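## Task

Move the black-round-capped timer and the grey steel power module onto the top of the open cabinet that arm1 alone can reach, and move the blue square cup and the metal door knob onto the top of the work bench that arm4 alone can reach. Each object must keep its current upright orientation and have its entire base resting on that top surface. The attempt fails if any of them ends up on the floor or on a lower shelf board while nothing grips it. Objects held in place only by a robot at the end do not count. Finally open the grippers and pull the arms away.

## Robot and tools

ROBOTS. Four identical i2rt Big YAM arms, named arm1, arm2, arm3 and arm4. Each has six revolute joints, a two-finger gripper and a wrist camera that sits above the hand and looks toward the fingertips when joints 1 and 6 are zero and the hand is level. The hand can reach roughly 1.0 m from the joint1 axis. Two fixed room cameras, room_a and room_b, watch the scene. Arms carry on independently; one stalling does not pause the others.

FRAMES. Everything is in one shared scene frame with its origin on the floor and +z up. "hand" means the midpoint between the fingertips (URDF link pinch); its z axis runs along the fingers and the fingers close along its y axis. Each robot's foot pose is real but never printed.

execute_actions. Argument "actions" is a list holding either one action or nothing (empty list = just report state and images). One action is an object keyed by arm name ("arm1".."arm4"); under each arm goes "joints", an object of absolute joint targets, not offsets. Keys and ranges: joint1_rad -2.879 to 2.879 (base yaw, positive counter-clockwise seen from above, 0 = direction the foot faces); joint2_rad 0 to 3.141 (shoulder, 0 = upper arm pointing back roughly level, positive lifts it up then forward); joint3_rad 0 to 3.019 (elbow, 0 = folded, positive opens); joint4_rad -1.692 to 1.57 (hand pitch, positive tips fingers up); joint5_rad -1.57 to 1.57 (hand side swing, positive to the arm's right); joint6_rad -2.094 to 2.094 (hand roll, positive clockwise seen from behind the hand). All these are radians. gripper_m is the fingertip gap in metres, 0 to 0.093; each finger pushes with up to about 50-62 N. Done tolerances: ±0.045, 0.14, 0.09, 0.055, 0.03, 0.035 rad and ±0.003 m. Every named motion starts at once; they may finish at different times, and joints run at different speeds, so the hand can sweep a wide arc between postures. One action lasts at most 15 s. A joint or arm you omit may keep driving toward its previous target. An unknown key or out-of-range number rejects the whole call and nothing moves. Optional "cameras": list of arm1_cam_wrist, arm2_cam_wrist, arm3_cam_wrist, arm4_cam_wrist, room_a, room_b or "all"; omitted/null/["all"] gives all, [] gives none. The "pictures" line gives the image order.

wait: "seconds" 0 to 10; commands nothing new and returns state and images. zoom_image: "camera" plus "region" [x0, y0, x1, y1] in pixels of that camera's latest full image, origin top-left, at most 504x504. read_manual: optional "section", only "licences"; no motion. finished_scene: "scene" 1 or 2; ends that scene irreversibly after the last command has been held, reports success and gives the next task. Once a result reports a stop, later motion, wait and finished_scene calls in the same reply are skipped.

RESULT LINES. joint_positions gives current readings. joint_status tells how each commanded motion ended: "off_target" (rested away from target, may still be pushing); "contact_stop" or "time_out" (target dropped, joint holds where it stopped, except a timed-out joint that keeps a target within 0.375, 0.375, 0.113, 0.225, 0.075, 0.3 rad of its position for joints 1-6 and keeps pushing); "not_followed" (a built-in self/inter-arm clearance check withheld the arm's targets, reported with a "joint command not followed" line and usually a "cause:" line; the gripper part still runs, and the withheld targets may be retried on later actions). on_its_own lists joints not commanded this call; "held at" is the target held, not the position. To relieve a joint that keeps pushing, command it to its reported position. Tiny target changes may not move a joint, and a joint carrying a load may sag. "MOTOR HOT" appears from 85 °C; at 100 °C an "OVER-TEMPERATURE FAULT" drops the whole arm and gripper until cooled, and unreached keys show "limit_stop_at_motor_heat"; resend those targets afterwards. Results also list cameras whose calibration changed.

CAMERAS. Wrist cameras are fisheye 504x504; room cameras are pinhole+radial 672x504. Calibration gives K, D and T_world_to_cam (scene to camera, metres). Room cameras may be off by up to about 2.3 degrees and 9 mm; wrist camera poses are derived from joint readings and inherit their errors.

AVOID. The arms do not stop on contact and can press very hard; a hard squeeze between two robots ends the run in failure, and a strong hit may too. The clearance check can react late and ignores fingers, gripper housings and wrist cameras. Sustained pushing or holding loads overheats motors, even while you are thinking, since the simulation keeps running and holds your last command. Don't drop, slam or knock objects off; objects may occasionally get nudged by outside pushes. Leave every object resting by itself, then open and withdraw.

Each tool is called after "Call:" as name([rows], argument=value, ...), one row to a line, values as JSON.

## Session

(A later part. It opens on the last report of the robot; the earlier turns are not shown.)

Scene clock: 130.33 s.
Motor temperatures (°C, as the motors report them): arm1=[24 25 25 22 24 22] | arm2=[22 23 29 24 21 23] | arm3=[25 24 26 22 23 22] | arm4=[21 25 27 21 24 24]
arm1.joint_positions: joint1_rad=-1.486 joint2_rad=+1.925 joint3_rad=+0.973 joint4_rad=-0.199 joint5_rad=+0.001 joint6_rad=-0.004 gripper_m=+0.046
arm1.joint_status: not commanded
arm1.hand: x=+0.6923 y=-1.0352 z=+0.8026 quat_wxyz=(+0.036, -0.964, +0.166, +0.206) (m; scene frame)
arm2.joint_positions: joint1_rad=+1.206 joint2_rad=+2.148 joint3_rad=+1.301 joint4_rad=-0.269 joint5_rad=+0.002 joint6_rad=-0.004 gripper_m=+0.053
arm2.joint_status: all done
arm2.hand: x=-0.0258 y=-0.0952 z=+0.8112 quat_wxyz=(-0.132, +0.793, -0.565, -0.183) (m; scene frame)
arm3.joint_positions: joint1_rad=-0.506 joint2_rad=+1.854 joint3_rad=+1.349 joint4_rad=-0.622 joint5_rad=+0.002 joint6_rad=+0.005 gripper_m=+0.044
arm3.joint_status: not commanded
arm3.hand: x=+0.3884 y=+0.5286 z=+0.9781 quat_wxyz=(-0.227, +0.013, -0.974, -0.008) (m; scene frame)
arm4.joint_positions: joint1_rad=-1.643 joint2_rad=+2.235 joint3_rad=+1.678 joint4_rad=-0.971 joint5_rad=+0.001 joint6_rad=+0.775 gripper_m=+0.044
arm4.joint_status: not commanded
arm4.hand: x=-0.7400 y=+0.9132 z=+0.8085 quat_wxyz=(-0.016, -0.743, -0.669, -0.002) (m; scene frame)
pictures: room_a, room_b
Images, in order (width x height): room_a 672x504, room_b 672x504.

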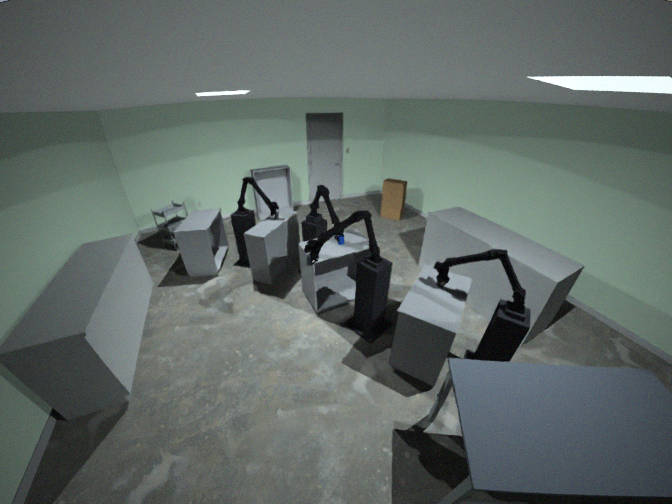

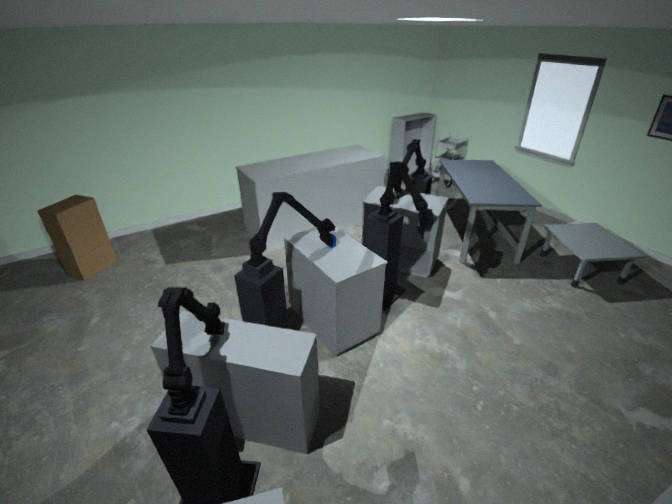

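Call:
execute_actions([
  {"arm2":{"joints":{"gripper_m":0.093}},"arm4":{"joints":{"gripper_m":0.093}},"arm1":{"joints":{"gripper_m":0.093}}},
], cameras=[])

Call:
execute_actions([
  {"arm2":{"joints":{"joint2_rad":1.8,"joint3_rad":1.4,"joint4_rad":-0.7}},"arm4":{"joints":{"joint2_rad":1.9,"joint3_rad":1.75,"joint4_rad":-1.4}},"arm1":{"joints":{"joint2_rad":1.55,"joint3_rad":1.1,"joint4_rad":-0.65}}},
], cameras=[])

Call:
execute_actions([
  {"arm2":{"joints":{"joint1_rad":0.2}},"arm4":{"joints":{"joint1_rad":-0.5}},"arm1":{"joints":{"joint1_rad":-0.3}},"arm3":{"joints":{"joint1_rad":-1.2}}},
])

Scene clock: 135.03 s.
Motor temperatures (°C, as the motors report them): arm1=[24 25 25 22 24 22] | arm2=[22 23 29 24 21 23] | arm3=[25 24 27 22 23 22] | arm4=[21 25 27 21 24 24]
arm1.joint_positions: joint1_rad=-1.486 joint2_rad=+1.922 joint3_rad=+0.973 joint4_rad=-0.196 joint5_rad=+0.001 joint6_rad=-0.004 gripper_m=+0.093
arm1.joint_status: all done
arm1.hand: x=+0.6911 y=-1.0348 z=+0.8044 quat_wxyz=(+0.037, -0.963, +0.166, +0.209) (m; scene frame)
arm2.joint_positions: joint1_rad=+1.206 joint2_rad=+2.148 joint3_rad=+1.301 joint4_rad=-0.267 joint5_rad=+0.002 joint6_rad=-0.004 gripper_m=+0.093
arm2.joint_status: all done
arm2.hand: x=-0.0260 y=-0.0948 z=+0.8115 quat_wxyz=(-0.133, +0.793, -0.565, -0.184) (m; scene frame)
arm3.joint_positions: joint1_rad=-0.506 joint2_rad=+1.854 joint3_rad=+1.349 joint4_rad=-0.622 joint5_rad=+0.002 joint6_rad=+0.005 gripper_m=+0.044
arm3.joint_status: not commanded
arm3.hand: x=+0.3884 y=+0.5286 z=+0.9781 quat_wxyz=(-0.227, +0.013, -0.974, -0.008) (m; scene frame)
arm4.joint_positions: joint1_rad=-1.643 joint2_rad=+2.235 joint3_rad=+1.678 joint4_rad=-0.971 joint5_rad=+0.001 joint6_rad=+0.776 gripper_m=+0.093
arm4.joint_status: all done
arm4.hand: x=-0.7400 y=+0.9133 z=+0.8085 quat_wxyz=(-0.016, -0.743, -0.669, -0.002) (m; scene frame)
pictures: none
No camera images: the call's "cameras" was empty. Leave "cameras" out to get every camera's image.

Scene clock: 136.60 s.
Motor temperatures (°C, as the motors report them): arm1=[24 25 25 22 24 22] | arm2=[22 23 29 24 21 23] | arm3=[25 24 27 22 23 22] | arm4=[21 25 27 21 24 24]
arm1.joint_positions: joint1_rad=-1.486 joint2_rad=+1.544 joint3_rad=+1.078 joint4_rad=-0.638 joint5_rad=+0.001 joint6_rad=-0.004 gripper_m=+0.093
arm1.joint_status: all done
arm1.hand: x=+0.6993 y=-1.0377 z=+0.9962 quat_wxyz=(+0.041, -0.958, +0.165, +0.229) (m; scene frame)
arm2.joint_positions: joint1_rad=+1.206 joint2_rad=+1.805 joint3_rad=+1.377 joint4_rad=-0.685 joint5_rad=+0.002 joint6_rad=-0.004 gripper_m=+0.093
arm2.joint_status: all done
arm2.hand: x=-0.0209 y=-0.1089 z=+1.0117 quat_wxyz=(-0.133, +0.793, -0.565, -0.185) (m; scene frame)
arm3.joint_positions: joint1_rad=-0.506 joint2_rad=+1.854 joint3_rad=+1.349 joint4_rad=-0.622 joint5_rad=+0.002 joint6_rad=+0.005 gripper_m=+0.044
arm3.joint_status: not commanded
arm3.hand: x=+0.3884 y=+0.5286 z=+0.9781 quat_wxyz=(-0.227, +0.013, -0.974, -0.008) (m; scene frame)
arm4.joint_positions: joint1_rad=-1.643 joint2_rad=+1.906 joint3_rad=+1.738 joint4_rad=-1.388 joint5_rad=+0.001 joint6_rad=+0.776 gripper_m=+0.093
arm4.joint_status: all done
arm4.hand: x=-0.7724 y=+0.9520 z=+1.0259 quat_wxyz=(-0.003, -0.743, -0.669, -0.003) (m; scene frame)
pictures: none
No camera images: the call's "cameras" was empty. Leave "cameras" out to get every camera's image.

Scene clock: 138.33 s.
Motor temperatures (°C, as the motors report them): arm1=[24 25 25 22 24 22] | arm2=[22 23 29 24 21 23] | arm3=[25 24 27 22 23 22] | arm4=[21 25 27 21 24 24]
arm1.joint_positions: joint1_rad=-0.294 joint2_rad=+1.544 joint3_rad=+1.078 joint4_rad=-0.638 joint5_rad=+0.000 joint6_rad=-0.004 gripper_m=+0.093
arm1.joint_status: all done
arm1.hand: x=+0.8467 y=-1.6159 z=+0.9955 quat_wxyz=(-0.094, -0.886, -0.401, +0.213) (m; scene frame)
arm2.joint_positions: joint1_rad=+0.197 joint2_rad=+1.805 joint3_rad=+1.377 joint4_rad=-0.685 joint5_rad=+0.001 joint6_rad=-0.004 gripper_m=+0.093
arm2.joint_status: all done
arm2.hand: x=+0.5804 y=-0.2155 z=+1.0110 quat_wxyz=(-0.205, +0.422, -0.878, -0.098) (m; scene frame)
arm3.joint_positions: joint1_rad=-1.197 joint2_rad=+1.854 joint3_rad=+1.349 joint4_rad=-0.622 joint5_rad=+0.002 joint6_rad=+0.004 gripper_m=+0.044
arm3.joint_status: all done
arm3.hand: x=+0.2568 y=+0.1206 z=+0.9727 quat_wxyz=(-0.213, -0.318, -0.921, +0.065) (m; scene frame)
arm4.joint_positions: joint1_rad=-0.489 joint2_rad=+1.906 joint3_rad=+1.738 joint4_rad=-1.388 joint5_rad=-0.002 joint6_rad=+0.776 gripper_m=+0.093
arm4.joint_status: all done
arm4.hand: x=-0.5671 y=+1.5633 z=+1.0328 quat_wxyz=(-0.004, -0.258, -0.966, -0.010) (m; scene frame)
pictures: arm1_cam_wrist, arm2_cam_wrist, arm3_cam_wrist, arm4_cam_wrist, room_a, room_b
camera_calibration (this result's frames):
arm1_cam_wrist: T_world_to_cam=[[-0.760068, 0.649813, -0.00623368, 1.70527], [0.64091, 0.75117, 0.158041, 0.515525], [0.10738, 0.116127, -0.987413, 1.20485], [0, 0, 0, 1]] pos_world=[0.836342, -1.63527, 1.11884]
arm2_cam_wrist: T_world_to_cam=[[0.779277, -0.626531, -0.0136515, -0.570504], [-0.615333, -0.769113, 0.172714, 0.0196202], [-0.11871, -0.126192, -0.984877, 1.15597], [0, 0, 0, 1]] pos_world=[0.593879, -0.196473, 1.12732]
arm3_cam_wrist: T_world_to_cam=[[-0.618066, -0.785656, -0.0271919, 0.279319], [-0.776699, 0.604949, 0.17543, -0.0368611], [-0.121378, 0.129547, -0.984116, 1.09787], [0, 0, 0, 1]] pos_world=[0.277265, 0.0995215, 1.0945]
arm4_cam_wrist: T_world_to_cam=[[-0.488357, -0.872487, -0.0165602, 1.10186], [-0.715851, 0.389685, 0.579399, -1.6076], [-0.499065, 0.294808, -0.814876, 0.219007], [0, 0, 0, 1]] pos_world=[-0.503404, 1.52325, 1.12815]
Images, in order (width x height): arm1_cam_wrist 504x504, arm2_cam_wrist 504x504, arm3_cam_wrist 504x504, arm4_cam_wrist 504x504, room_a 672x504, room_b 672x504.

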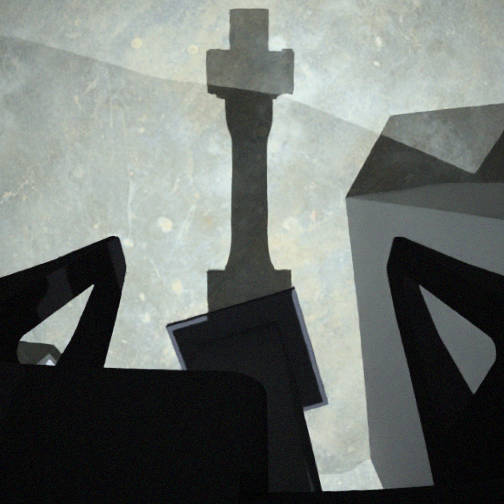

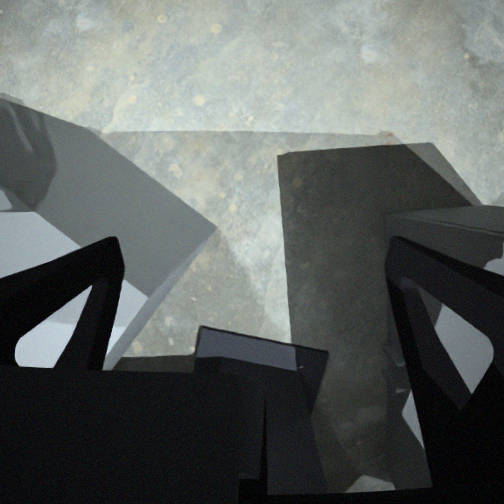

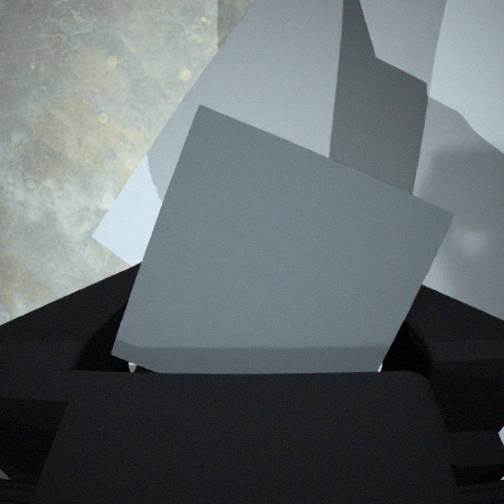

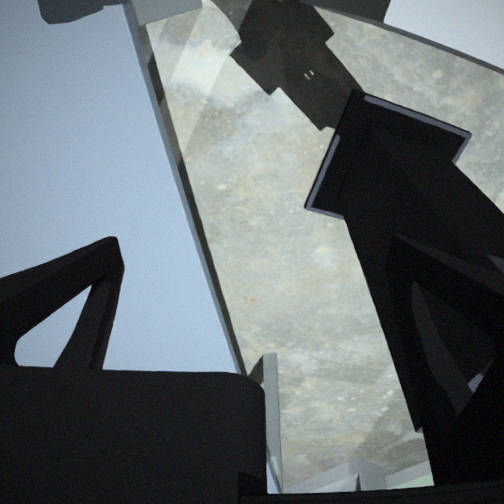

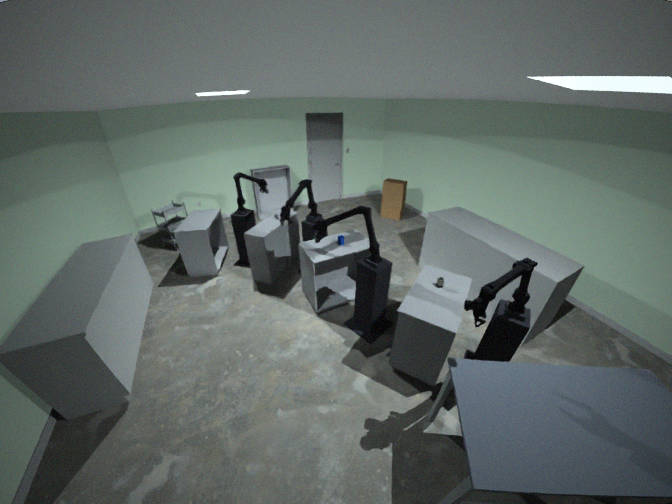

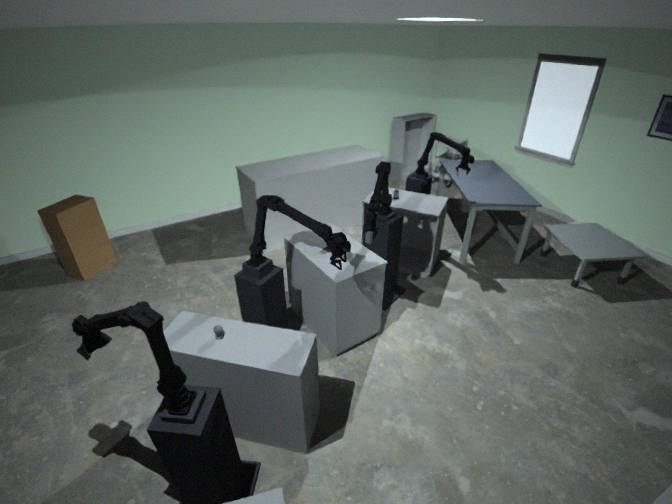

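Call:
execute_actions([
  {"arm2":{"joints":{"joint1_rad":-1.267,"joint2_rad":1.75,"joint3_rad":1.25,"joint4_rad":-0.6}},"arm3":{"joints":{"joint1_rad":-1.489}}},
], cameras=[])

Call:
execute_actions([
  {"arm2":{"joints":{"joint2_rad":2.09,"joint3_rad":1.16,"joint4_rad":-0.17}},"arm3":{"joints":{"joint2_rad":2.12,"joint3_rad":1.284,"joint4_rad":-0.25}}},
], cameras=["arm2_cam_wrist","room_b"])

Scene clock: 144.63 s.
Motor temperatures (°C, as the motors report them): arm1=[24 25 26 22 24 22] | arm2=[22 23 29 24 21 23] | arm3=[25 24 27 22 23 22] | arm4=[21 25 28 21 24 24]
arm1.joint_positions: joint1_rad=-0.294 joint2_rad=+1.544 joint3_rad=+1.078 joint4_rad=-0.638 joint5_rad=+0.000 joint6_rad=-0.004 gripper_m=+0.093
arm1.joint_status: not commanded
arm1.hand: x=+0.8467 y=-1.6159 z=+0.9955 quat_wxyz=(-0.094, -0.886, -0.401, +0.213) (m; scene frame)
arm2.joint_positions: joint1_rad=-1.274 joint2_rad=+1.753 joint3_rad=+1.261 joint4_rad=-0.613 joint5_rad=+0.001 joint6_rad=-0.004 gripper_m=+0.093
arm2.joint_status: all done
arm2.hand: x=+0.6888 y=-1.0380 z=+0.9967 quat_wxyz=(-0.220, -0.276, -0.933, +0.067) (m; scene frame)
arm3.joint_positions: joint1_rad=-1.483 joint2_rad=+1.854 joint3_rad=+1.349 joint4_rad=-0.622 joint5_rad=+0.002 joint6_rad=+0.004 gripper_m=+0.044
arm3.joint_status: all done
arm3.hand: x=+0.1273 y=-0.0050 z=+0.9698 quat_wxyz=(-0.200, -0.447, -0.867, +0.093) (m; scene frame)
arm4.joint_positions: joint1_rad=-0.489 joint2_rad=+1.906 joint3_rad=+1.738 joint4_rad=-1.388 joint5_rad=-0.002 joint6_rad=+0.776 gripper_m=+0.093
arm4.joint_status: not commanded
arm4.hand: x=-0.5671 y=+1.5633 z=+1.0328 quat_wxyz=(-0.004, -0.258, -0.966, -0.010) (m; scene frame)
pictures: none
No camera images: the call's "cameras" was empty. Leave "cameras" out to get every camera's image.

Scene clock: 145.97 s.
Motor temperatures (°C, as the motors report them): arm1=[24 25 26 22 24 22] | arm2=[22 23 29 24 21 23] | arm3=[25 24 27 22 23 22] | arm4=[21 25 28 21 24 24]
arm1.joint_positions: joint1_rad=-0.294 joint2_rad=+1.544 joint3_rad=+1.078 joint4_rad=-0.638 joint5_rad=+0.000 joint6_rad=-0.004 gripper_m=+0.093
arm1.joint_status: not commanded
arm1.hand: x=+0.8467 y=-1.6159 z=+0.9955 quat_wxyz=(-0.094, -0.886, -0.401, +0.213) (m; scene frame)
arm2.joint_positions: joint1_rad=-1.274 joint2_rad=+2.098 joint3_rad=+1.151 joint4_rad=-0.191 joint5_rad=+0.001 joint6_rad=-0.004 gripper_m=+0.093
arm2.joint_status: all done
arm2.hand: x=+0.6827 y=-1.0341 z=+0.7966 quat_wxyz=(-0.205, -0.277, -0.937, +0.062) (m; scene frame)
arm3.joint_positions: joint1_rad=-1.483 joint2_rad=+2.122 joint3_rad=+1.280 joint4_rad=-0.274 joint5_rad=+0.003 joint6_rad=+0.003 gripper_m=+0.042
arm3.joint_status: all done
arm3.hand: x=+0.1335 y=-0.0099 z=+0.8133 quat_wxyz=(-0.204, -0.445, -0.866, +0.096) (m; scene frame)
arm4.joint_positions: joint1_rad=-0.489 joint2_rad=+1.906 joint3_rad=+1.738 joint4_rad=-1.388 joint5_rad=-0.002 joint6_rad=+0.776 gripper_m=+0.093
arm4.joint_status: not commanded
arm4.hand: x=-0.5671 y=+1.5633 z=+1.0328 quat_wxyz=(-0.004, -0.258, -0.966, -0.010) (m; scene frame)
pictures: arm2_cam_wrist, room_b
camera_calibration (this result's frames):
arm2_cam_wrist: T_world_to_cam=[[-0.545578, -0.837966, -0.0125424, -0.481023], [-0.822667, 0.532642, 0.198774, 0.956965], [-0.159886, 0.118765, -0.979965, 1.13126], [0, 0, 0, 1]] pos_world=[0.705701, -1.04715, 0.91234]
Images, in order (width x height): arm2_cam_wrist 504x504, room_b 672x504.

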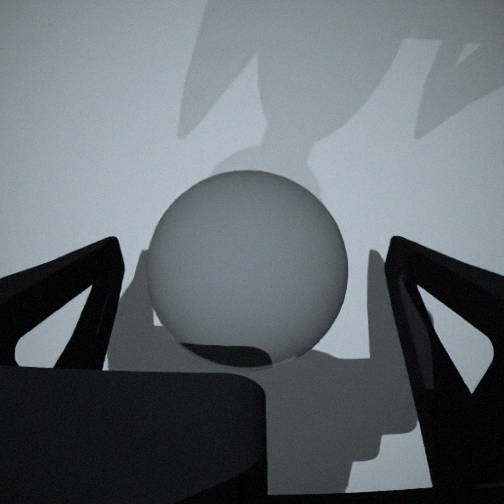

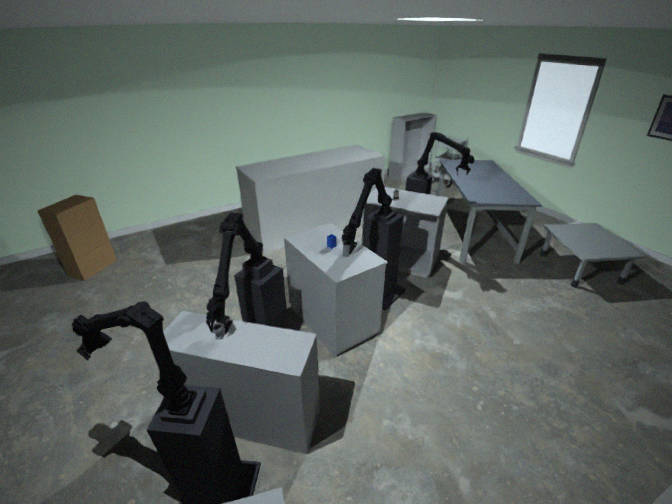

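Call:
execute_actions([
  {"arm2":{"joints":{"joint2_rad":2.173,"joint3_rad":1.145,"joint4_rad":-0.075}},"arm3":{"joints":{"gripper_m":0.093}}},
], cameras=["arm2_cam_wrist"])

Call:
execute_actions([
  {"arm3":{"joints":{"joint2_rad":1.82,"joint3_rad":1.38,"joint4_rad":-0.66}}},
], cameras=[])

Call:
execute_actions([
  {"arm3":{"joints":{"joint1_rad":-1.763}}},
], cameras=["arm3_cam_wrist"])

Scene clock: 151.50 s.
Motor temperatures (°C, as the motors report them): arm1=[24 25 26 22 24 22] | arm2=[22 23 29 24 21 23] | arm3=[25 24 26 22 23 22] | arm4=[21 25 28 21 24 24]
arm1.joint_positions: joint1_rad=-0.294 joint2_rad=+1.544 joint3_rad=+1.078 joint4_rad=-0.638 joint5_rad=+0.000 joint6_rad=-0.004 gripper_m=+0.093
arm1.joint_status: not commanded
arm1.hand: x=+0.8467 y=-1.6159 z=+0.9955 quat_wxyz=(-0.094, -0.886, -0.401, +0.213) (m; scene frame)
arm2.joint_positions: joint1_rad=-1.274 joint2_rad=+2.159 joint3_rad=+1.151 joint4_rad=-0.094 joint5_rad=+0.001 joint6_rad=-0.004 gripper_m=+0.093
arm2.joint_status: all done
arm2.hand: x=+0.6874 y=-1.0371 z=+0.7713 quat_wxyz=(-0.221, -0.276, -0.933, +0.067) (m; scene frame)
arm3.joint_positions: joint1_rad=-1.483 joint2_rad=+2.122 joint3_rad=+1.280 joint4_rad=-0.269 joint5_rad=+0.002 joint6_rad=+0.003 gripper_m=+0.093
arm3.joint_status: all done
arm3.hand: x=+0.1342 y=-0.0108 z=+0.8139 quat_wxyz=(-0.207, -0.445, -0.866, +0.097) (m; scene frame)
arm4.joint_positions: joint1_rad=-0.489 joint2_rad=+1.906 joint3_rad=+1.738 joint4_rad=-1.388 joint5_rad=-0.002 joint6_rad=+0.776 gripper_m=+0.093
arm4.joint_status: not commanded
arm4.hand: x=-0.5671 y=+1.5633 z=+1.0328 quat_wxyz=(-0.004, -0.258, -0.966, -0.010) (m; scene frame)
pictures: arm2_cam_wrist
camera_calibration (this result's frames):
arm2_cam_wrist: T_world_to_cam=[[-0.545204, -0.838211, -0.0124883, -0.481906], [-0.828006, 0.536119, 0.164264, 1.00136], [-0.130992, 0.0998976, -0.986337, 1.07297], [0, 0, 0, 1]] pos_world=[0.706944, -1.04797, 0.887809]
Images, in order (width x height): arm2_cam_wrist 504x504.

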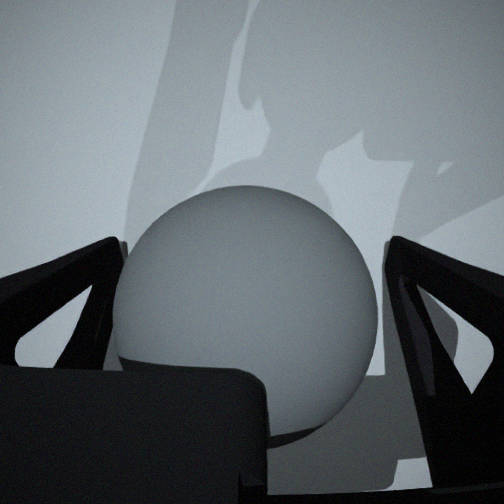

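Scene clock: 152.80 s.
Motor temperatures (°C, as the motors report them): arm1=[24 25 26 22 24 22] | arm2=[22 23 28 24 21 23] | arm3=[25 24 26 22 23 22] | arm4=[21 25 28 21 24 24]
arm1.joint_positions: joint1_rad=-0.294 joint2_rad=+1.544 joint3_rad=+1.078 joint4_rad=-0.638 joint5_rad=+0.000 joint6_rad=-0.004 gripper_m=+0.093
arm1.joint_status: not commanded
arm1.hand: x=+0.8467 y=-1.6159 z=+0.9955 quat_wxyz=(-0.094, -0.886, -0.401, +0.213) (m; scene frame)
arm2.joint_positions: joint1_rad=-1.274 joint2_rad=+2.159 joint3_rad=+1.151 joint4_rad=-0.094 joint5_rad=+0.001 joint6_rad=-0.004 gripper_m=+0.093
arm2.joint_status: not commanded
arm2.hand: x=+0.6874 y=-1.0371 z=+0.7713 quat_wxyz=(-0.221, -0.276, -0.933, +0.067) (m; scene frame)
arm3.joint_positions: joint1_rad=-1.483 joint2_rad=+1.813 joint3_rad=+1.358 joint4_rad=-0.648 joint5_rad=+0.002 joint6_rad=+0.003 gripper_m=+0.093
arm3.joint_status: all done
arm3.hand: x=+0.1266 y=-0.0054 z=+0.9962 quat_wxyz=(-0.210, -0.445, -0.865, +0.099) (m; scene frame)
arm4.joint_positions: joint1_rad=-0.489 joint2_rad=+1.906 joint3_rad=+1.738 joint4_rad=-1.388 joint5_rad=-0.002 joint6_rad=+0.776 gripper_m=+0.093
arm4.joint_status: not commanded
arm4.hand: x=-0.5671 y=+1.5633 z=+1.0328 quat_wxyz=(-0.004, -0.258, -0.966, -0.010) (m; scene frame)
pictures: none
No camera images: the call's "cameras" was empty. Leave "cameras" out to get every camera's image.

Scene clock: 154.10 s.
Motor temperatures (°C, as the motors report them): arm1=[24 25 26 22 24 22] | arm2=[22 23 28 24 21 23] | arm3=[25 24 27 22 23 22] | arm4=[21 25 28 21 24 24]
arm1.joint_positions: joint1_rad=-0.294 joint2_rad=+1.544 joint3_rad=+1.078 joint4_rad=-0.638 joint5_rad=+0.000 joint6_rad=-0.004 gripper_m=+0.093
arm1.joint_status: not commanded
arm1.hand: x=+0.8467 y=-1.6159 z=+0.9955 quat_wxyz=(-0.094, -0.886, -0.401, +0.213) (m; scene frame)
arm2.joint_positions: joint1_rad=-1.274 joint2_rad=+2.159 joint3_rad=+1.151 joint4_rad=-0.094 joint5_rad=+0.001 joint6_rad=-0.004 gripper_m=+0.093
arm2.joint_status: not commanded
arm2.hand: x=+0.6874 y=-1.0371 z=+0.7713 quat_wxyz=(-0.221, -0.276, -0.933, +0.067) (m; scene frame)
arm3.joint_positions: joint1_rad=-1.760 joint2_rad=+1.813 joint3_rad=+1.358 joint4_rad=-0.648 joint5_rad=+0.001 joint6_rad=+0.003 gripper_m=+0.093
arm3.joint_status: all done
arm3.hand: x=-0.0270 y=-0.0870 z=+0.9934 quat_wxyz=(-0.193, -0.560, -0.796, +0.126) (m; scene frame)
arm4.joint_positions: joint1_rad=-0.489 joint2_rad=+1.906 joint3_rad=+1.738 joint4_rad=-1.388 joint5_rad=-0.002 joint6_rad=+0.776 gripper_m=+0.093
arm4.joint_status: not commanded
arm4.hand: x=-0.5671 y=+1.5633 z=+1.0328 quat_wxyz=(-0.004, -0.258, -0.966, -0.010) (m; scene frame)
pictures: arm3_cam_wrist
camera_calibration (this result's frames):
arm3_cam_wrist: T_world_to_cam=[[-0.941147, -0.336848, -0.0278335, -0.0276362], [-0.33682, 0.927822, 0.160309, -0.0803272], [-0.0281752, 0.160249, -0.986674, 1.11842], [0, 0, 0, 1]] pos_world=[-0.0215539, -0.114005, 1.11562]
Images, in order (width x height): arm3_cam_wrist 504x504.

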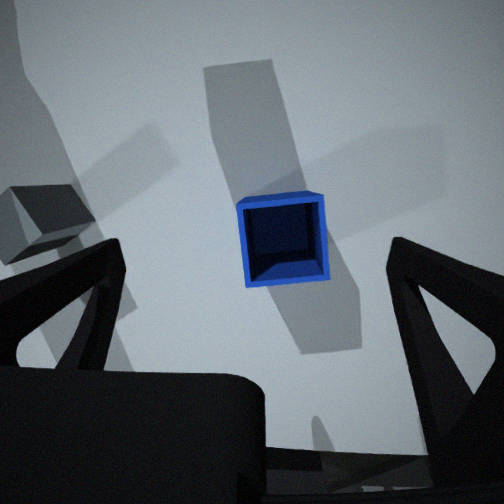

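Call:
execute_actions([
  {"arm2":{"joints":{"gripper_m":0}},"arm3":{"joints":{"joint1_rad":-1.784,"joint2_rad":2.09,"joint3_rad":1.215,"joint4_rad":-0.21}}},
], cameras=["arm3_cam_wrist"])

Scene clock: 159.17 s.
Motor temperatures (°C, as the motors report them): arm1=[24 25 26 22 24 22] | arm2=[22 23 28 24 21 23] | arm3=[25 24 27 22 23 22] | arm4=[21 25 28 21 24 24]
arm1.joint_positions: joint1_rad=-0.294 joint2_rad=+1.544 joint3_rad=+1.078 joint4_rad=-0.638 joint5_rad=+0.000 joint6_rad=-0.004 gripper_m=+0.093
arm1.joint_status: not commanded
arm1.hand: x=+0.8467 y=-1.6159 z=+0.9955 quat_wxyz=(-0.094, -0.886, -0.401, +0.213) (m; scene frame)
arm2.joint_positions: joint1_rad=-1.273 joint2_rad=+2.159 joint3_rad=+1.151 joint4_rad=-0.094 joint5_rad=+0.000 joint6_rad=-0.003 gripper_m=+0.051
arm2.joint_status: gripper_m off_target (ended at +0.051, target +0.000)
arm2.hand: x=+0.6877 y=-1.0366 z=+0.7713 quat_wxyz=(-0.221, -0.276, -0.933, +0.066) (m; scene frame)
arm3.joint_positions: joint1_rad=-1.780 joint2_rad=+2.076 joint3_rad=+1.216 joint4_rad=-0.230 joint5_rad=-0.004 joint6_rad=+0.004 gripper_m=+0.093
arm3.joint_status: all done
arm3.hand: x=-0.0377 y=-0.0849 z=+0.8203 quat_wxyz=(-0.198, -0.567, -0.789, +0.129) (m; scene frame)
arm4.joint_positions: joint1_rad=-0.489 joint2_rad=+1.906 joint3_rad=+1.738 joint4_rad=-1.388 joint5_rad=-0.002 joint6_rad=+0.776 gripper_m=+0.093
arm4.joint_status: not commanded
arm4.hand: x=-0.5671 y=+1.5633 z=+1.0328 quat_wxyz=(-0.004, -0.258, -0.966, -0.010) (m; scene frame)
pictures: arm3_cam_wrist
camera_calibration (this result's frames):
arm3_cam_wrist: T_world_to_cam=[[-0.947396, -0.318361, -0.0329651, -0.0362481], [-0.319659, 0.935991, 0.147445, -0.0462845], [-0.0160858, 0.150227, -0.988521, 0.948153], [0, 0, 0, 1]] pos_world=[-0.0338848, -0.110656, 0.942898]
Images, in order (width x height): arm3_cam_wrist 504x504.

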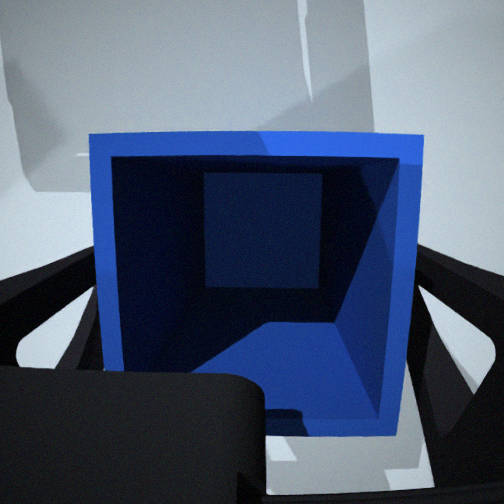

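Call:
execute_actions([
  {"arm3":{"joints":{"gripper_m":0}},"arm2":{"joints":{"joint2_rad":1.8,"joint3_rad":1.3,"joint4_rad":-0.6}}},
], cameras=[])

Call:
execute_actions([
  {"arm3":{"joints":{"joint2_rad":1.8,"joint3_rad":1.35,"joint4_rad":-0.65}},"arm2":{"joints":{"joint1_rad":0.0}}},
], cameras=[])

Call:
execute_actions([
  {"arm3":{"joints":{"joint1_rad":0.3}},"arm1":{"joints":{"joint1_rad":0.5}}},
], cameras=[])

Call:
execute_actions([
  {"arm3":{"joints":{"joint1_rad":2.05}},"arm2":{"joints":{"joint1_rad":1.2,"joint2_rad":1.9,"joint3_rad":1.4}}},
], cameras=["arm3_cam_wrist","room_a"])

Scene clock: 166.40 s.
Motor temperatures (°C, as the motors report them): arm1=[24 25 26 22 24 22] | arm2=[22 24 28 24 21 23] | arm3=[25 24 26 22 23 22] | arm4=[21 25 28 21 24 24]
arm1.joint_positions: joint1_rad=-0.294 joint2_rad=+1.544 joint3_rad=+1.078 joint4_rad=-0.638 joint5_rad=+0.000 joint6_rad=-0.004 gripper_m=+0.093
arm1.joint_status: not commanded
arm1.hand: x=+0.8467 y=-1.6159 z=+0.9955 quat_wxyz=(-0.094, -0.886, -0.401, +0.213) (m; scene frame)
arm2.joint_positions: joint1_rad=-1.273 joint2_rad=+1.818 joint3_rad=+1.275 joint4_rad=-0.589 joint5_rad=+0.000 joint6_rad=-0.003 gripper_m=+0.051
arm2.joint_status: all done
arm2.hand: x=+0.6954 y=-1.0416 z=+0.9673 quat_wxyz=(-0.208, -0.277, -0.936, +0.062) (m; scene frame)
arm3.joint_positions: joint1_rad=-1.780 joint2_rad=+2.076 joint3_rad=+1.216 joint4_rad=-0.230 joint5_rad=-0.003 joint6_rad=+0.004 gripper_m=+0.053
arm3.joint_status: gripper_m off_target (ended at +0.053, target +0.000)
arm3.hand: x=-0.0379 y=-0.0849 z=+0.8203 quat_wxyz=(-0.198, -0.567, -0.789, +0.130) (m; scene frame)
arm4.joint_positions: joint1_rad=-0.489 joint2_rad=+1.906 joint3_rad=+1.738 joint4_rad=-1.388 joint5_rad=-0.002 joint6_rad=+0.776 gripper_m=+0.093
arm4.joint_status: not commanded
arm4.hand: x=-0.5671 y=+1.5633 z=+1.0328 quat_wxyz=(-0.004, -0.258, -0.966, -0.010) (m; scene frame)
pictures: none
No camera images: the call's "cameras" was empty. Leave "cameras" out to get every camera's image.

Scene clock: 168.23 s.
Motor temperatures (°C, as the motors report them): arm1=[24 25 27 22 24 22] | arm2=[22 24 28 24 21 23] | arm3=[25 24 26 22 23 22] | arm4=[21 25 28 21 24 24]
arm1.joint_positions: joint1_rad=-0.294 joint2_rad=+1.544 joint3_rad=+1.078 joint4_rad=-0.638 joint5_rad=+0.000 joint6_rad=-0.004 gripper_m=+0.093
arm1.joint_status: not commanded
arm1.hand: x=+0.8467 y=-1.6159 z=+0.9955 quat_wxyz=(-0.094, -0.886, -0.401, +0.213) (m; scene frame)
arm2.joint_positions: joint1_rad=+0.005 joint2_rad=+1.818 joint3_rad=+1.275 joint4_rad=-0.589 joint5_rad=-0.003 joint6_rad=-0.003 gripper_m=+0.051
arm2.joint_status: all done
arm2.hand: x=+0.6509 y=-0.3127 z=+0.9678 quat_wxyz=(-0.204, +0.337, -0.916, -0.076) (m; scene frame)
arm3.joint_positions: joint1_rad=-1.780 joint2_rad=+1.798 joint3_rad=+1.326 joint4_rad=-0.639 joint5_rad=-0.003 joint6_rad=+0.004 gripper_m=+0.053
arm3.joint_status: all done
arm3.hand: x=-0.0419 y=-0.0816 z=+0.9884 quat_wxyz=(-0.189, -0.569, -0.791, +0.123) (m; scene frame)
arm4.joint_positions: joint1_rad=-0.489 joint2_rad=+1.906 joint3_rad=+1.738 joint4_rad=-1.388 joint5_rad=-0.002 joint6_rad=+0.776 gripper_m=+0.093
arm4.joint_status: not commanded
arm4.hand: x=-0.5671 y=+1.5633 z=+1.0328 quat_wxyz=(-0.004, -0.258, -0.966, -0.010) (m; scene frame)
pictures: none
No camera images: the call's "cameras" was empty. Leave "cameras" out to get every camera's image.

Scene clock: 170.50 s.
Motor temperatures (°C, as the motors report them): arm1=[24 25 27 22 24 22] | arm2=[22 24 28 24 21 23] | arm3=[25 24 26 22 23 22] | arm4=[21 25 28 21 24 24]
arm1.joint_positions: joint1_rad=+0.506 joint2_rad=+1.544 joint3_rad=+1.078 joint4_rad=-0.638 joint5_rad=+0.000 joint6_rad=-0.004 gripper_m=+0.093
arm1.joint_status: all done
arm1.hand: x=+1.2394 y=-1.7481 z=+0.9943 quat_wxyz=(-0.168, -0.660, -0.715, +0.159) (m; scene frame)
arm2.joint_positions: joint1_rad=+0.005 joint2_rad=+1.818 joint3_rad=+1.275 joint4_rad=-0.589 joint5_rad=-0.003 joint6_rad=-0.003 gripper_m=+0.051
arm2.joint_status: not commanded
arm2.hand: x=+0.6509 y=-0.3127 z=+0.9678 quat_wxyz=(-0.204, +0.337, -0.916, -0.076) (m; scene frame)
arm3.joint_positions: joint1_rad=+0.307 joint2_rad=+1.798 joint3_rad=+1.326 joint4_rad=-0.639 joint5_rad=-0.001 joint6_rad=+0.004 gripper_m=+0.053
arm3.joint_status: all done
arm3.hand: x=+0.1679 y=+0.9737 z=+1.0006 quat_wxyz=(-0.215, +0.398, -0.887, -0.095) (m; scene frame)
arm4.joint_positions: joint1_rad=-0.489 joint2_rad=+1.906 joint3_rad=+1.738 joint4_rad=-1.388 joint5_rad=-0.002 joint6_rad=+0.776 gripper_m=+0.093
arm4.joint_status: not commanded
arm4.hand: x=-0.5671 y=+1.5633 z=+1.0328 quat_wxyz=(-0.004, -0.258, -0.966, -0.010) (m; scene frame)
pictures: none
No camera images: the call's "cameras" was empty. Leave "cameras" out to get every camera's image.

Scene clock: 172.57 s.
Motor temperatures (°C, as the motors report them): arm1=[24 25 27 22 24 22] | arm2=[22 24 29 24 21 23] | arm3=[25 24 26 22 23 22] | arm4=[21 25 28 21 24 24]
arm1.joint_positions: joint1_rad=+0.506 joint2_rad=+1.544 joint3_rad=+1.078 joint4_rad=-0.638 joint5_rad=+0.000 joint6_rad=-0.004 gripper_m=+0.093
arm1.joint_status: not commanded
arm1.hand: x=+1.2394 y=-1.7481 z=+0.9943 quat_wxyz=(-0.168, -0.660, -0.715, +0.159) (m; scene frame)
arm2.joint_positions: joint1_rad=+1.203 joint2_rad=+1.917 joint3_rad=+1.358 joint4_rad=-0.589 joint5_rad=-0.003 joint6_rad=-0.003 gripper_m=+0.051
arm2.joint_status: all done
arm2.hand: x=-0.0221 y=-0.1021 z=+0.9442 quat_wxyz=(-0.121, +0.796, -0.568, -0.171) (m; scene frame)
arm3.joint_positions: joint1_rad=+2.057 joint2_rad=+1.798 joint3_rad=+1.326 joint4_rad=-0.639 joint5_rad=-0.001 joint6_rad=+0.004 gripper_m=+0.053
arm3.joint_status: all done
arm3.hand: x=-0.7769 y=+0.8295 z=+0.9862 quat_wxyz=(-0.066, +0.939, -0.262, -0.214) (m; scene frame)
arm4.joint_positions: joint1_rad=-0.489 joint2_rad=+1.906 joint3_rad=+1.738 joint4_rad=-1.388 joint5_rad=-0.002 joint6_rad=+0.776 gripper_m=+0.093
arm4.joint_status: not commanded
arm4.hand: x=-0.5671 y=+1.5633 z=+1.0328 quat_wxyz=(-0.004, -0.258, -0.966, -0.010) (m; scene frame)
pictures: arm3_cam_wrist, room_a
camera_calibration (this result's frames):
arm3_cam_wrist: T_world_to_cam=[[0.524319, 0.851522, -0.0000539824, -0.299474], [0.838672, -0.516395, 0.173105, 0.916467], [0.147375, -0.0908074, -0.984903, 1.28621], [0, 0, 0, 1]] pos_world=[-0.80115, 0.845065, 1.10813]
Images, in order (width x height): arm3_cam_wrist 504x504, room_a 672x504.

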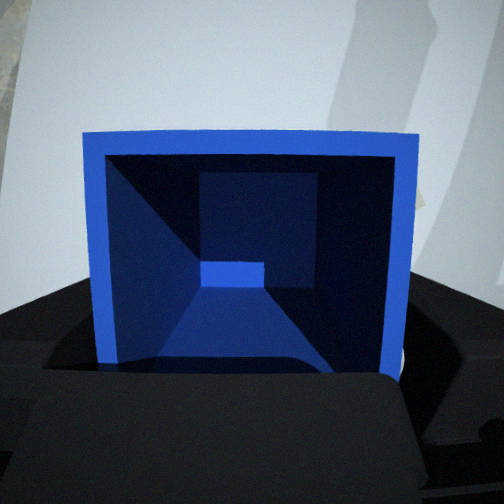

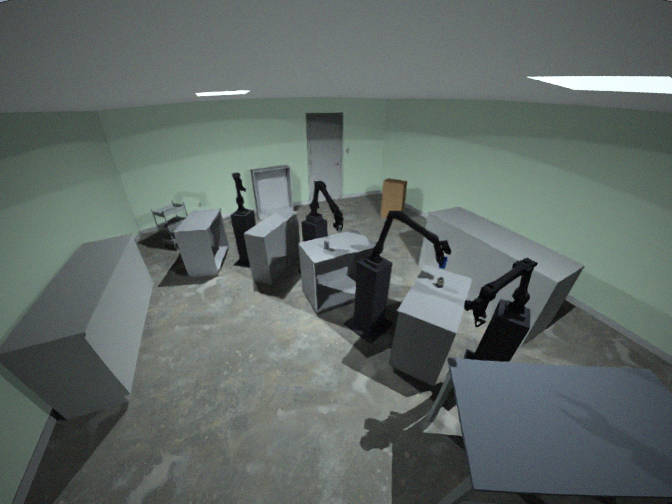

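Call:
execute_actions([
  {"arm3":{"joints":{"joint1_rad":1.65}},"arm2":{"joints":{"joint2_rad":2.185,"joint3_rad":1.298,"joint4_rad":-0.21}}},
], cameras=[])

Call:
execute_actions([
  {"arm3":{"joints":{"joint2_rad":2.085,"joint3_rad":1.215,"joint4_rad":-0.21}}},
], cameras=["arm3_cam_wrist","arm2_cam_wrist","room_a","room_b"])

Scene clock: 178.43 s.
Motor temperatures (°C, as the motors report them): arm1=[24 25 27 22 24 22] | arm2=[22 24 29 24 21 23] | arm3=[25 24 27 22 23 22] | arm4=[21 25 28 21 24 24]
arm1.joint_positions: joint1_rad=+0.506 joint2_rad=+1.544 joint3_rad=+1.078 joint4_rad=-0.638 joint5_rad=+0.000 joint6_rad=-0.004 gripper_m=+0.093
arm1.joint_status: not commanded
arm1.hand: x=+1.2394 y=-1.7481 z=+0.9943 quat_wxyz=(-0.168, -0.660, -0.715, +0.159) (m; scene frame)
arm2.joint_positions: joint1_rad=+1.203 joint2_rad=+2.183 joint3_rad=+1.301 joint4_rad=-0.239 joint5_rad=-0.002 joint6_rad=-0.003 gripper_m=+0.051
arm2.joint_status: all done
arm2.hand: x=-0.0240 y=-0.0965 z=+0.7925 quat_wxyz=(-0.129, +0.793, -0.566, -0.182) (m; scene frame)
arm3.joint_positions: joint1_rad=+1.655 joint2_rad=+1.798 joint3_rad=+1.326 joint4_rad=-0.639 joint5_rad=+0.002 joint6_rad=+0.004 gripper_m=+0.053
arm3.joint_status: all done
arm3.hand: x=-0.6075 y=+1.0128 z=+0.9901 quat_wxyz=(-0.111, +0.867, -0.444, -0.198) (m; scene frame)
arm4.joint_positions: joint1_rad=-0.489 joint2_rad=+1.906 joint3_rad=+1.738 joint4_rad=-1.388 joint5_rad=-0.002 joint6_rad=+0.776 gripper_m=+0.093
arm4.joint_status: not commanded
arm4.hand: x=-0.5671 y=+1.5633 z=+1.0328 quat_wxyz=(-0.004, -0.258, -0.966, -0.010) (m; scene frame)
pictures: none
No camera images: the call's "cameras" was empty. Leave "cameras" out to get every camera's image.

Scene clock: 179.57 s.
Motor temperatures (°C, as the motors report them): arm1=[24 25 27 22 24 22] | arm2=[22 24 29 24 21 23] | arm3=[25 24 27 22 23 22] | arm4=[21 25 28 21 24 24]
arm1.joint_positions: joint1_rad=+0.506 joint2_rad=+1.544 joint3_rad=+1.078 joint4_rad=-0.638 joint5_rad=+0.000 joint6_rad=-0.004 gripper_m=+0.093
arm1.joint_status: not commanded
arm1.hand: x=+1.2394 y=-1.7481 z=+0.9943 quat_wxyz=(-0.168, -0.660, -0.715, +0.159) (m; scene frame)
arm2.joint_positions: joint1_rad=+1.203 joint2_rad=+2.183 joint3_rad=+1.301 joint4_rad=-0.239 joint5_rad=-0.002 joint6_rad=-0.003 gripper_m=+0.051
arm2.joint_status: not commanded
arm2.hand: x=-0.0240 y=-0.0965 z=+0.7925 quat_wxyz=(-0.129, +0.793, -0.566, -0.182) (m; scene frame)
arm3.joint_positions: joint1_rad=+1.654 joint2_rad=+2.076 joint3_rad=+1.215 joint4_rad=-0.233 joint5_rad=+0.001 joint6_rad=+0.004 gripper_m=+0.053
arm3.joint_status: all done
arm3.hand: x=-0.6074 y=+1.0175 z=+0.8212 quat_wxyz=(-0.115, +0.865, -0.443, -0.206) (m; scene frame)
arm4.joint_positions: joint1_rad=-0.489 joint2_rad=+1.906 joint3_rad=+1.738 joint4_rad=-1.388 joint5_rad=-0.002 joint6_rad=+0.776 gripper_m=+0.093
arm4.joint_status: not commanded
arm4.hand: x=-0.5671 y=+1.5633 z=+1.0328 quat_wxyz=(-0.004, -0.258, -0.966, -0.010) (m; scene frame)
pictures: arm2_cam_wrist, arm3_cam_wrist, room_a, room_b
camera_calibration (this result's frames):
arm2_cam_wrist: T_world_to_cam=[[0.946087, 0.323487, -0.0166171, 0.0701334], [0.321071, -0.929769, 0.180117, -0.221902], [0.0428155, -0.175742, -0.983505, 0.882047], [0, 0, 0, 1]] pos_world=[-0.0328711, -0.0739927, 0.908631]
arm3_cam_wrist: T_world_to_cam=[[0.816807, 0.5769, 0.00350306, -0.0943172], [0.570062, -0.808029, 0.14872, 1.05355], [0.0886272, -0.119479, -0.988873, 1.11263], [0, 0, 0, 1]] pos_world=[-0.622158, 1.03864, 0.943894]
Images, in order (width x height): arm2_cam_wrist 504x504, arm3_cam_wrist 504x504, room_a 672x504, room_b 672x504.

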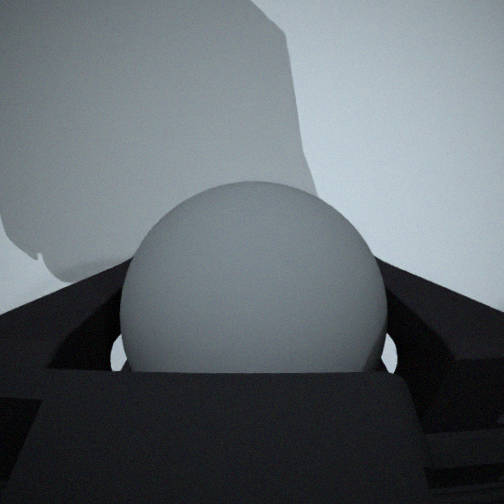

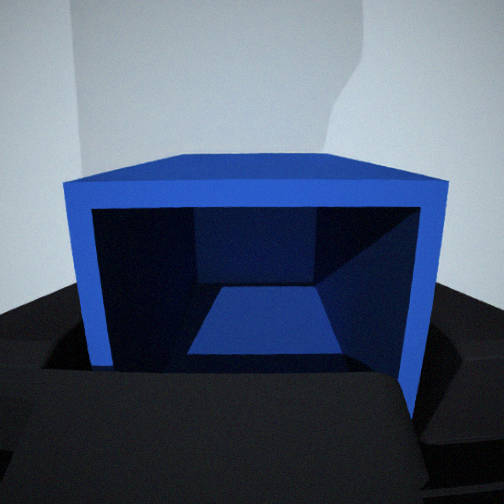

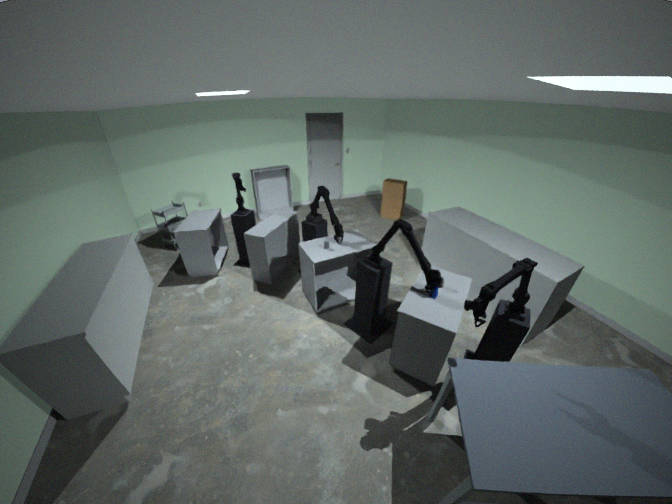

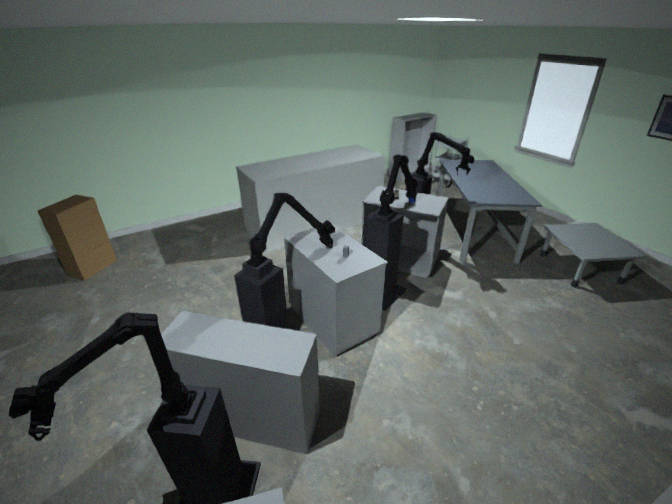

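Call:
execute_actions([
  {"arm3":{"joints":{"gripper_m":0.093}},"arm2":{"joints":{"gripper_m":0.093}}},
], cameras=["arm3_cam_wrist","arm2_cam_wrist"])

Call:
execute_actions([
  {"arm3":{"joints":{"joint2_rad":1.8,"joint3_rad":1.35,"joint4_rad":-0.65}},"arm2":{"joints":{"joint2_rad":1.85,"joint3_rad":1.4,"joint4_rad":-0.65}}},
], cameras=[])

Call:
execute_actions([
  {"arm3":{"joints":{"joint1_rad":1.925,"joint2_rad":1.95,"joint3_rad":1.36,"joint4_rad":-0.5}},"arm2":{"joints":{"joint1_rad":0.948,"joint2_rad":1.95,"joint3_rad":1.5,"joint4_rad":-0.65}}},
], cameras=["arm3_cam_wrist","arm2_cam_wrist","room_a"])

Scene clock: 185.17 s.
Motor temperatures (°C, as the motors report them): arm1=[24 25 27 22 24 22] | arm2=[22 24 29 24 21 23] | arm3=[25 24 26 22 23 22] | arm4=[21 25 28 21 24 24]
arm1.joint_positions: joint1_rad=+0.506 joint2_rad=+1.544 joint3_rad=+1.078 joint4_rad=-0.638 joint5_rad=+0.000 joint6_rad=-0.004 gripper_m=+0.093
arm1.joint_status: not commanded
arm1.hand: x=+1.2394 y=-1.7481 z=+0.9943 quat_wxyz=(-0.168, -0.660, -0.715, +0.159) (m; scene frame)
arm2.joint_positions: joint1_rad=+1.203 joint2_rad=+2.183 joint3_rad=+1.301 joint4_rad=-0.234 joint5_rad=-0.002 joint6_rad=-0.003 gripper_m=+0.093
arm2.joint_status: all done
arm2.hand: x=-0.0243 y=-0.0955 z=+0.7929 quat_wxyz=(-0.131, +0.793, -0.566, -0.184) (m; scene frame)
arm3.joint_positions: joint1_rad=+1.654 joint2_rad=+2.076 joint3_rad=+1.215 joint4_rad=-0.230 joint5_rad=+0.001 joint6_rad=+0.004 gripper_m=+0.093
arm3.joint_status: all done
arm3.hand: x=-0.6077 y=+1.0180 z=+0.8215 quat_wxyz=(-0.115, +0.865, -0.443, -0.208) (m; scene frame)
arm4.joint_positions: joint1_rad=-0.489 joint2_rad=+1.906 joint3_rad=+1.738 joint4_rad=-1.388 joint5_rad=-0.002 joint6_rad=+0.776 gripper_m=+0.093
arm4.joint_status: not commanded
arm4.hand: x=-0.5671 y=+1.5633 z=+1.0328 quat_wxyz=(-0.004, -0.258, -0.966, -0.010) (m; scene frame)
pictures: arm2_cam_wrist, arm3_cam_wrist
camera_calibration (this result's frames):
arm2_cam_wrist: T_world_to_cam=[[0.946123, 0.323398, -0.0162626, 0.0697842], [0.321116, -0.930615, 0.175615, -0.217504], [0.0416591, -0.171375, -0.984325, 0.883753], [0, 0, 0, 1]] pos_world=[-0.0329968, -0.0735277, 0.909232]
arm3_cam_wrist: T_world_to_cam=[[0.816788, 0.576928, 0.00347915, -0.0943292], [0.570327, -0.808324, 0.146079, 1.05671], [0.0870896, -0.117332, -0.989267, 1.11022], [0, 0, 0, 1]] pos_world=[-0.622312, 1.03885, 0.944264]
Images, in order (width x height): arm2_cam_wrist 504x504, arm3_cam_wrist 504x504.

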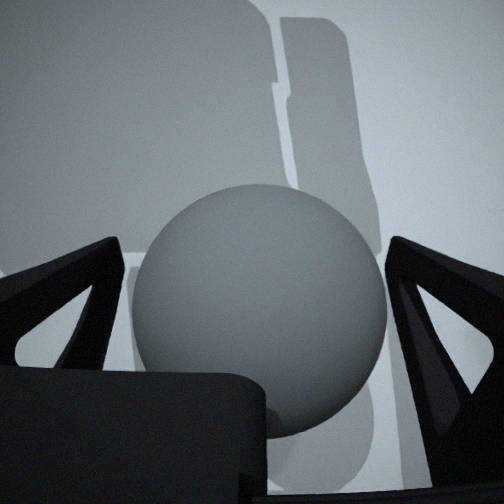

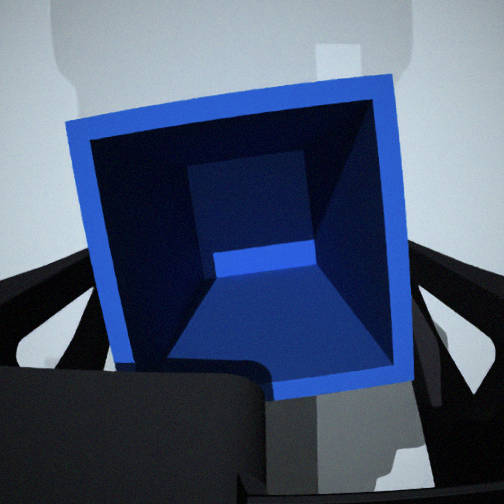

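Scene clock: 186.63 s.
Motor temperatures (°C, as the motors report them): arm1=[24 25 27 22 24 22] | arm2=[22 24 29 24 21 23] | arm3=[25 24 26 22 23 22] | arm4=[21 25 28 21 24 24]
arm1.joint_positions: joint1_rad=+0.506 joint2_rad=+1.544 joint3_rad=+1.078 joint4_rad=-0.638 joint5_rad=+0.000 joint6_rad=-0.004 gripper_m=+0.093
arm1.joint_status: not commanded
arm1.hand: x=+1.2394 y=-1.7481 z=+0.9943 quat_wxyz=(-0.168, -0.660, -0.715, +0.159) (m; scene frame)
arm2.joint_positions: joint1_rad=+1.203 joint2_rad=+1.854 joint3_rad=+1.378 joint4_rad=-0.635 joint5_rad=-0.002 joint6_rad=-0.003 gripper_m=+0.093
arm2.joint_status: all done
arm2.hand: x=-0.0227 y=-0.0995 z=+0.9875 quat_wxyz=(-0.132, +0.792, -0.566, -0.186) (m; scene frame)
arm3.joint_positions: joint1_rad=+1.654 joint2_rad=+1.794 joint3_rad=+1.330 joint4_rad=-0.638 joint5_rad=+0.001 joint6_rad=+0.004 gripper_m=+0.093
arm3.joint_status: all done
arm3.hand: x=-0.6088 y=+1.0146 z=+0.9947 quat_wxyz=(-0.113, +0.866, -0.444, -0.203) (m; scene frame)
arm4.joint_positions: joint1_rad=-0.489 joint2_rad=+1.906 joint3_rad=+1.738 joint4_rad=-1.388 joint5_rad=-0.002 joint6_rad=+0.776 gripper_m=+0.093
arm4.joint_status: not commanded
arm4.hand: x=-0.5671 y=+1.5633 z=+1.0328 quat_wxyz=(-0.004, -0.258, -0.966, -0.010) (m; scene frame)
pictures: none
No camera images: the call's "cameras" was empty. Leave "cameras" out to get every camera's image.

Scene clock: 188.07 s.
Motor temperatures (°C, as the motors report them): arm1=[24 25 27 22 24 22] | arm2=[22 24 29 24 21 23] | arm3=[25 24 26 22 23 22] | arm4=[21 25 28 21 24 24]
arm1.joint_positions: joint1_rad=+0.506 joint2_rad=+1.544 joint3_rad=+1.078 joint4_rad=-0.638 joint5_rad=+0.000 joint6_rad=-0.004 gripper_m=+0.093
arm1.joint_status: not commanded
arm1.hand: x=+1.2394 y=-1.7481 z=+0.9943 quat_wxyz=(-0.168, -0.660, -0.715, +0.159) (m; scene frame)
arm2.joint_positions: joint1_rad=+0.955 joint2_rad=+1.955 joint3_rad=+1.447 joint4_rad=-0.636 joint5_rad=+0.001 joint6_rad=-0.003 gripper_m=+0.093
arm2.joint_status: all done
arm2.hand: x=+0.1315 y=-0.0465 z=+0.9542 quat_wxyz=(-0.145, +0.719, -0.662, -0.156) (m; scene frame)
arm3.joint_positions: joint1_rad=+1.921 joint2_rad=+1.968 joint3_rad=+1.330 joint4_rad=-0.519 joint5_rad=-0.001 joint6_rad=+0.004 gripper_m=+0.093
arm3.joint_status: all done
arm3.hand: x=-0.7379 y=+0.9087 z=+0.8983 quat_wxyz=(-0.074, +0.923, -0.327, -0.189) (m; scene frame)
arm4.joint_positions: joint1_rad=-0.489 joint2_rad=+1.906 joint3_rad=+1.738 joint4_rad=-1.388 joint5_rad=-0.002 joint6_rad=+0.776 gripper_m=+0.093
arm4.joint_status: not commanded
arm4.hand: x=-0.5671 y=+1.5633 z=+1.0328 quat_wxyz=(-0.004, -0.258, -0.966, -0.010) (m; scene frame)
pictures: arm2_cam_wrist, arm3_cam_wrist, room_a
camera_calibration (this result's frames):
arm2_cam_wrist: T_world_to_cam=[[0.996729, 0.0796371, -0.013736, -0.111226], [0.0807693, -0.976104, 0.201737, -0.245625], [0.00265795, -0.202186, -0.979343, 1.04333], [0, 0, 0, 1]] pos_world=[0.127928, -0.0199515, 1.0698]
arm3_cam_wrist: T_world_to_cam=[[0.635858, 0.771805, 0.00118498, -0.233772], [0.753557, -0.621155, 0.215218, 0.934447], [0.166842, -0.135955, -0.976565, 1.24904], [0, 0, 0, 1]] pos_world=[-0.763905, 0.930675, 1.01893]
Images, in order (width x height): arm2_cam_wrist 504x504, arm3_cam_wrist 504x504, room_a 672x504.

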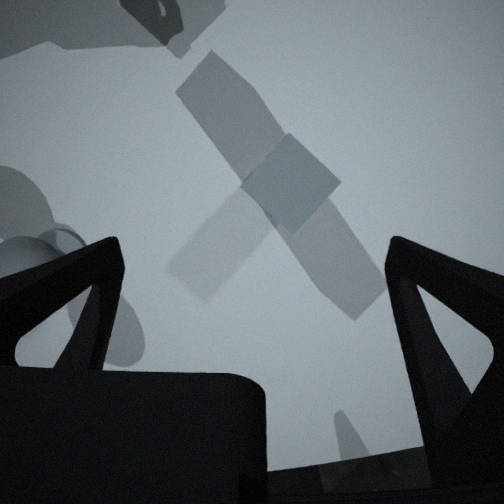

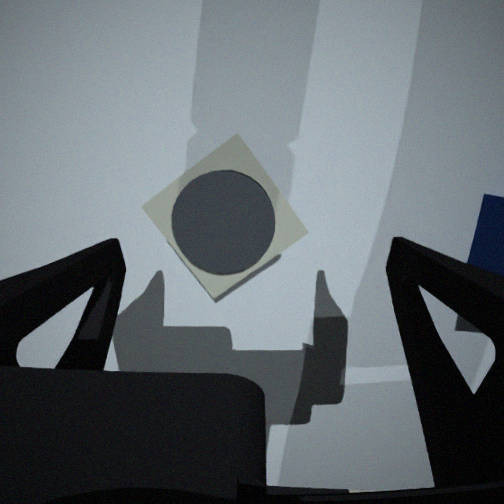

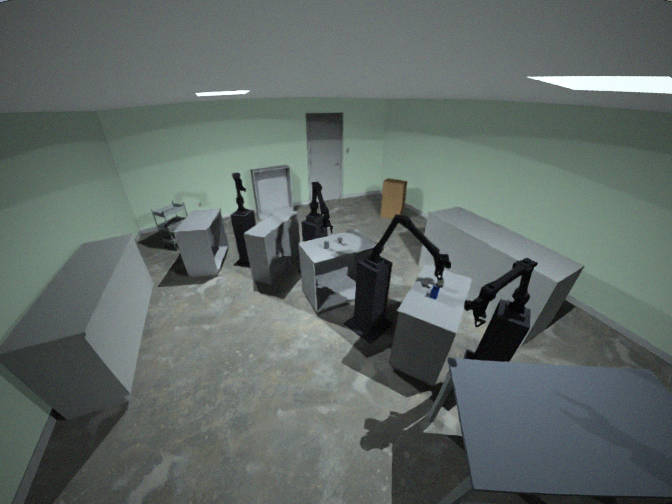

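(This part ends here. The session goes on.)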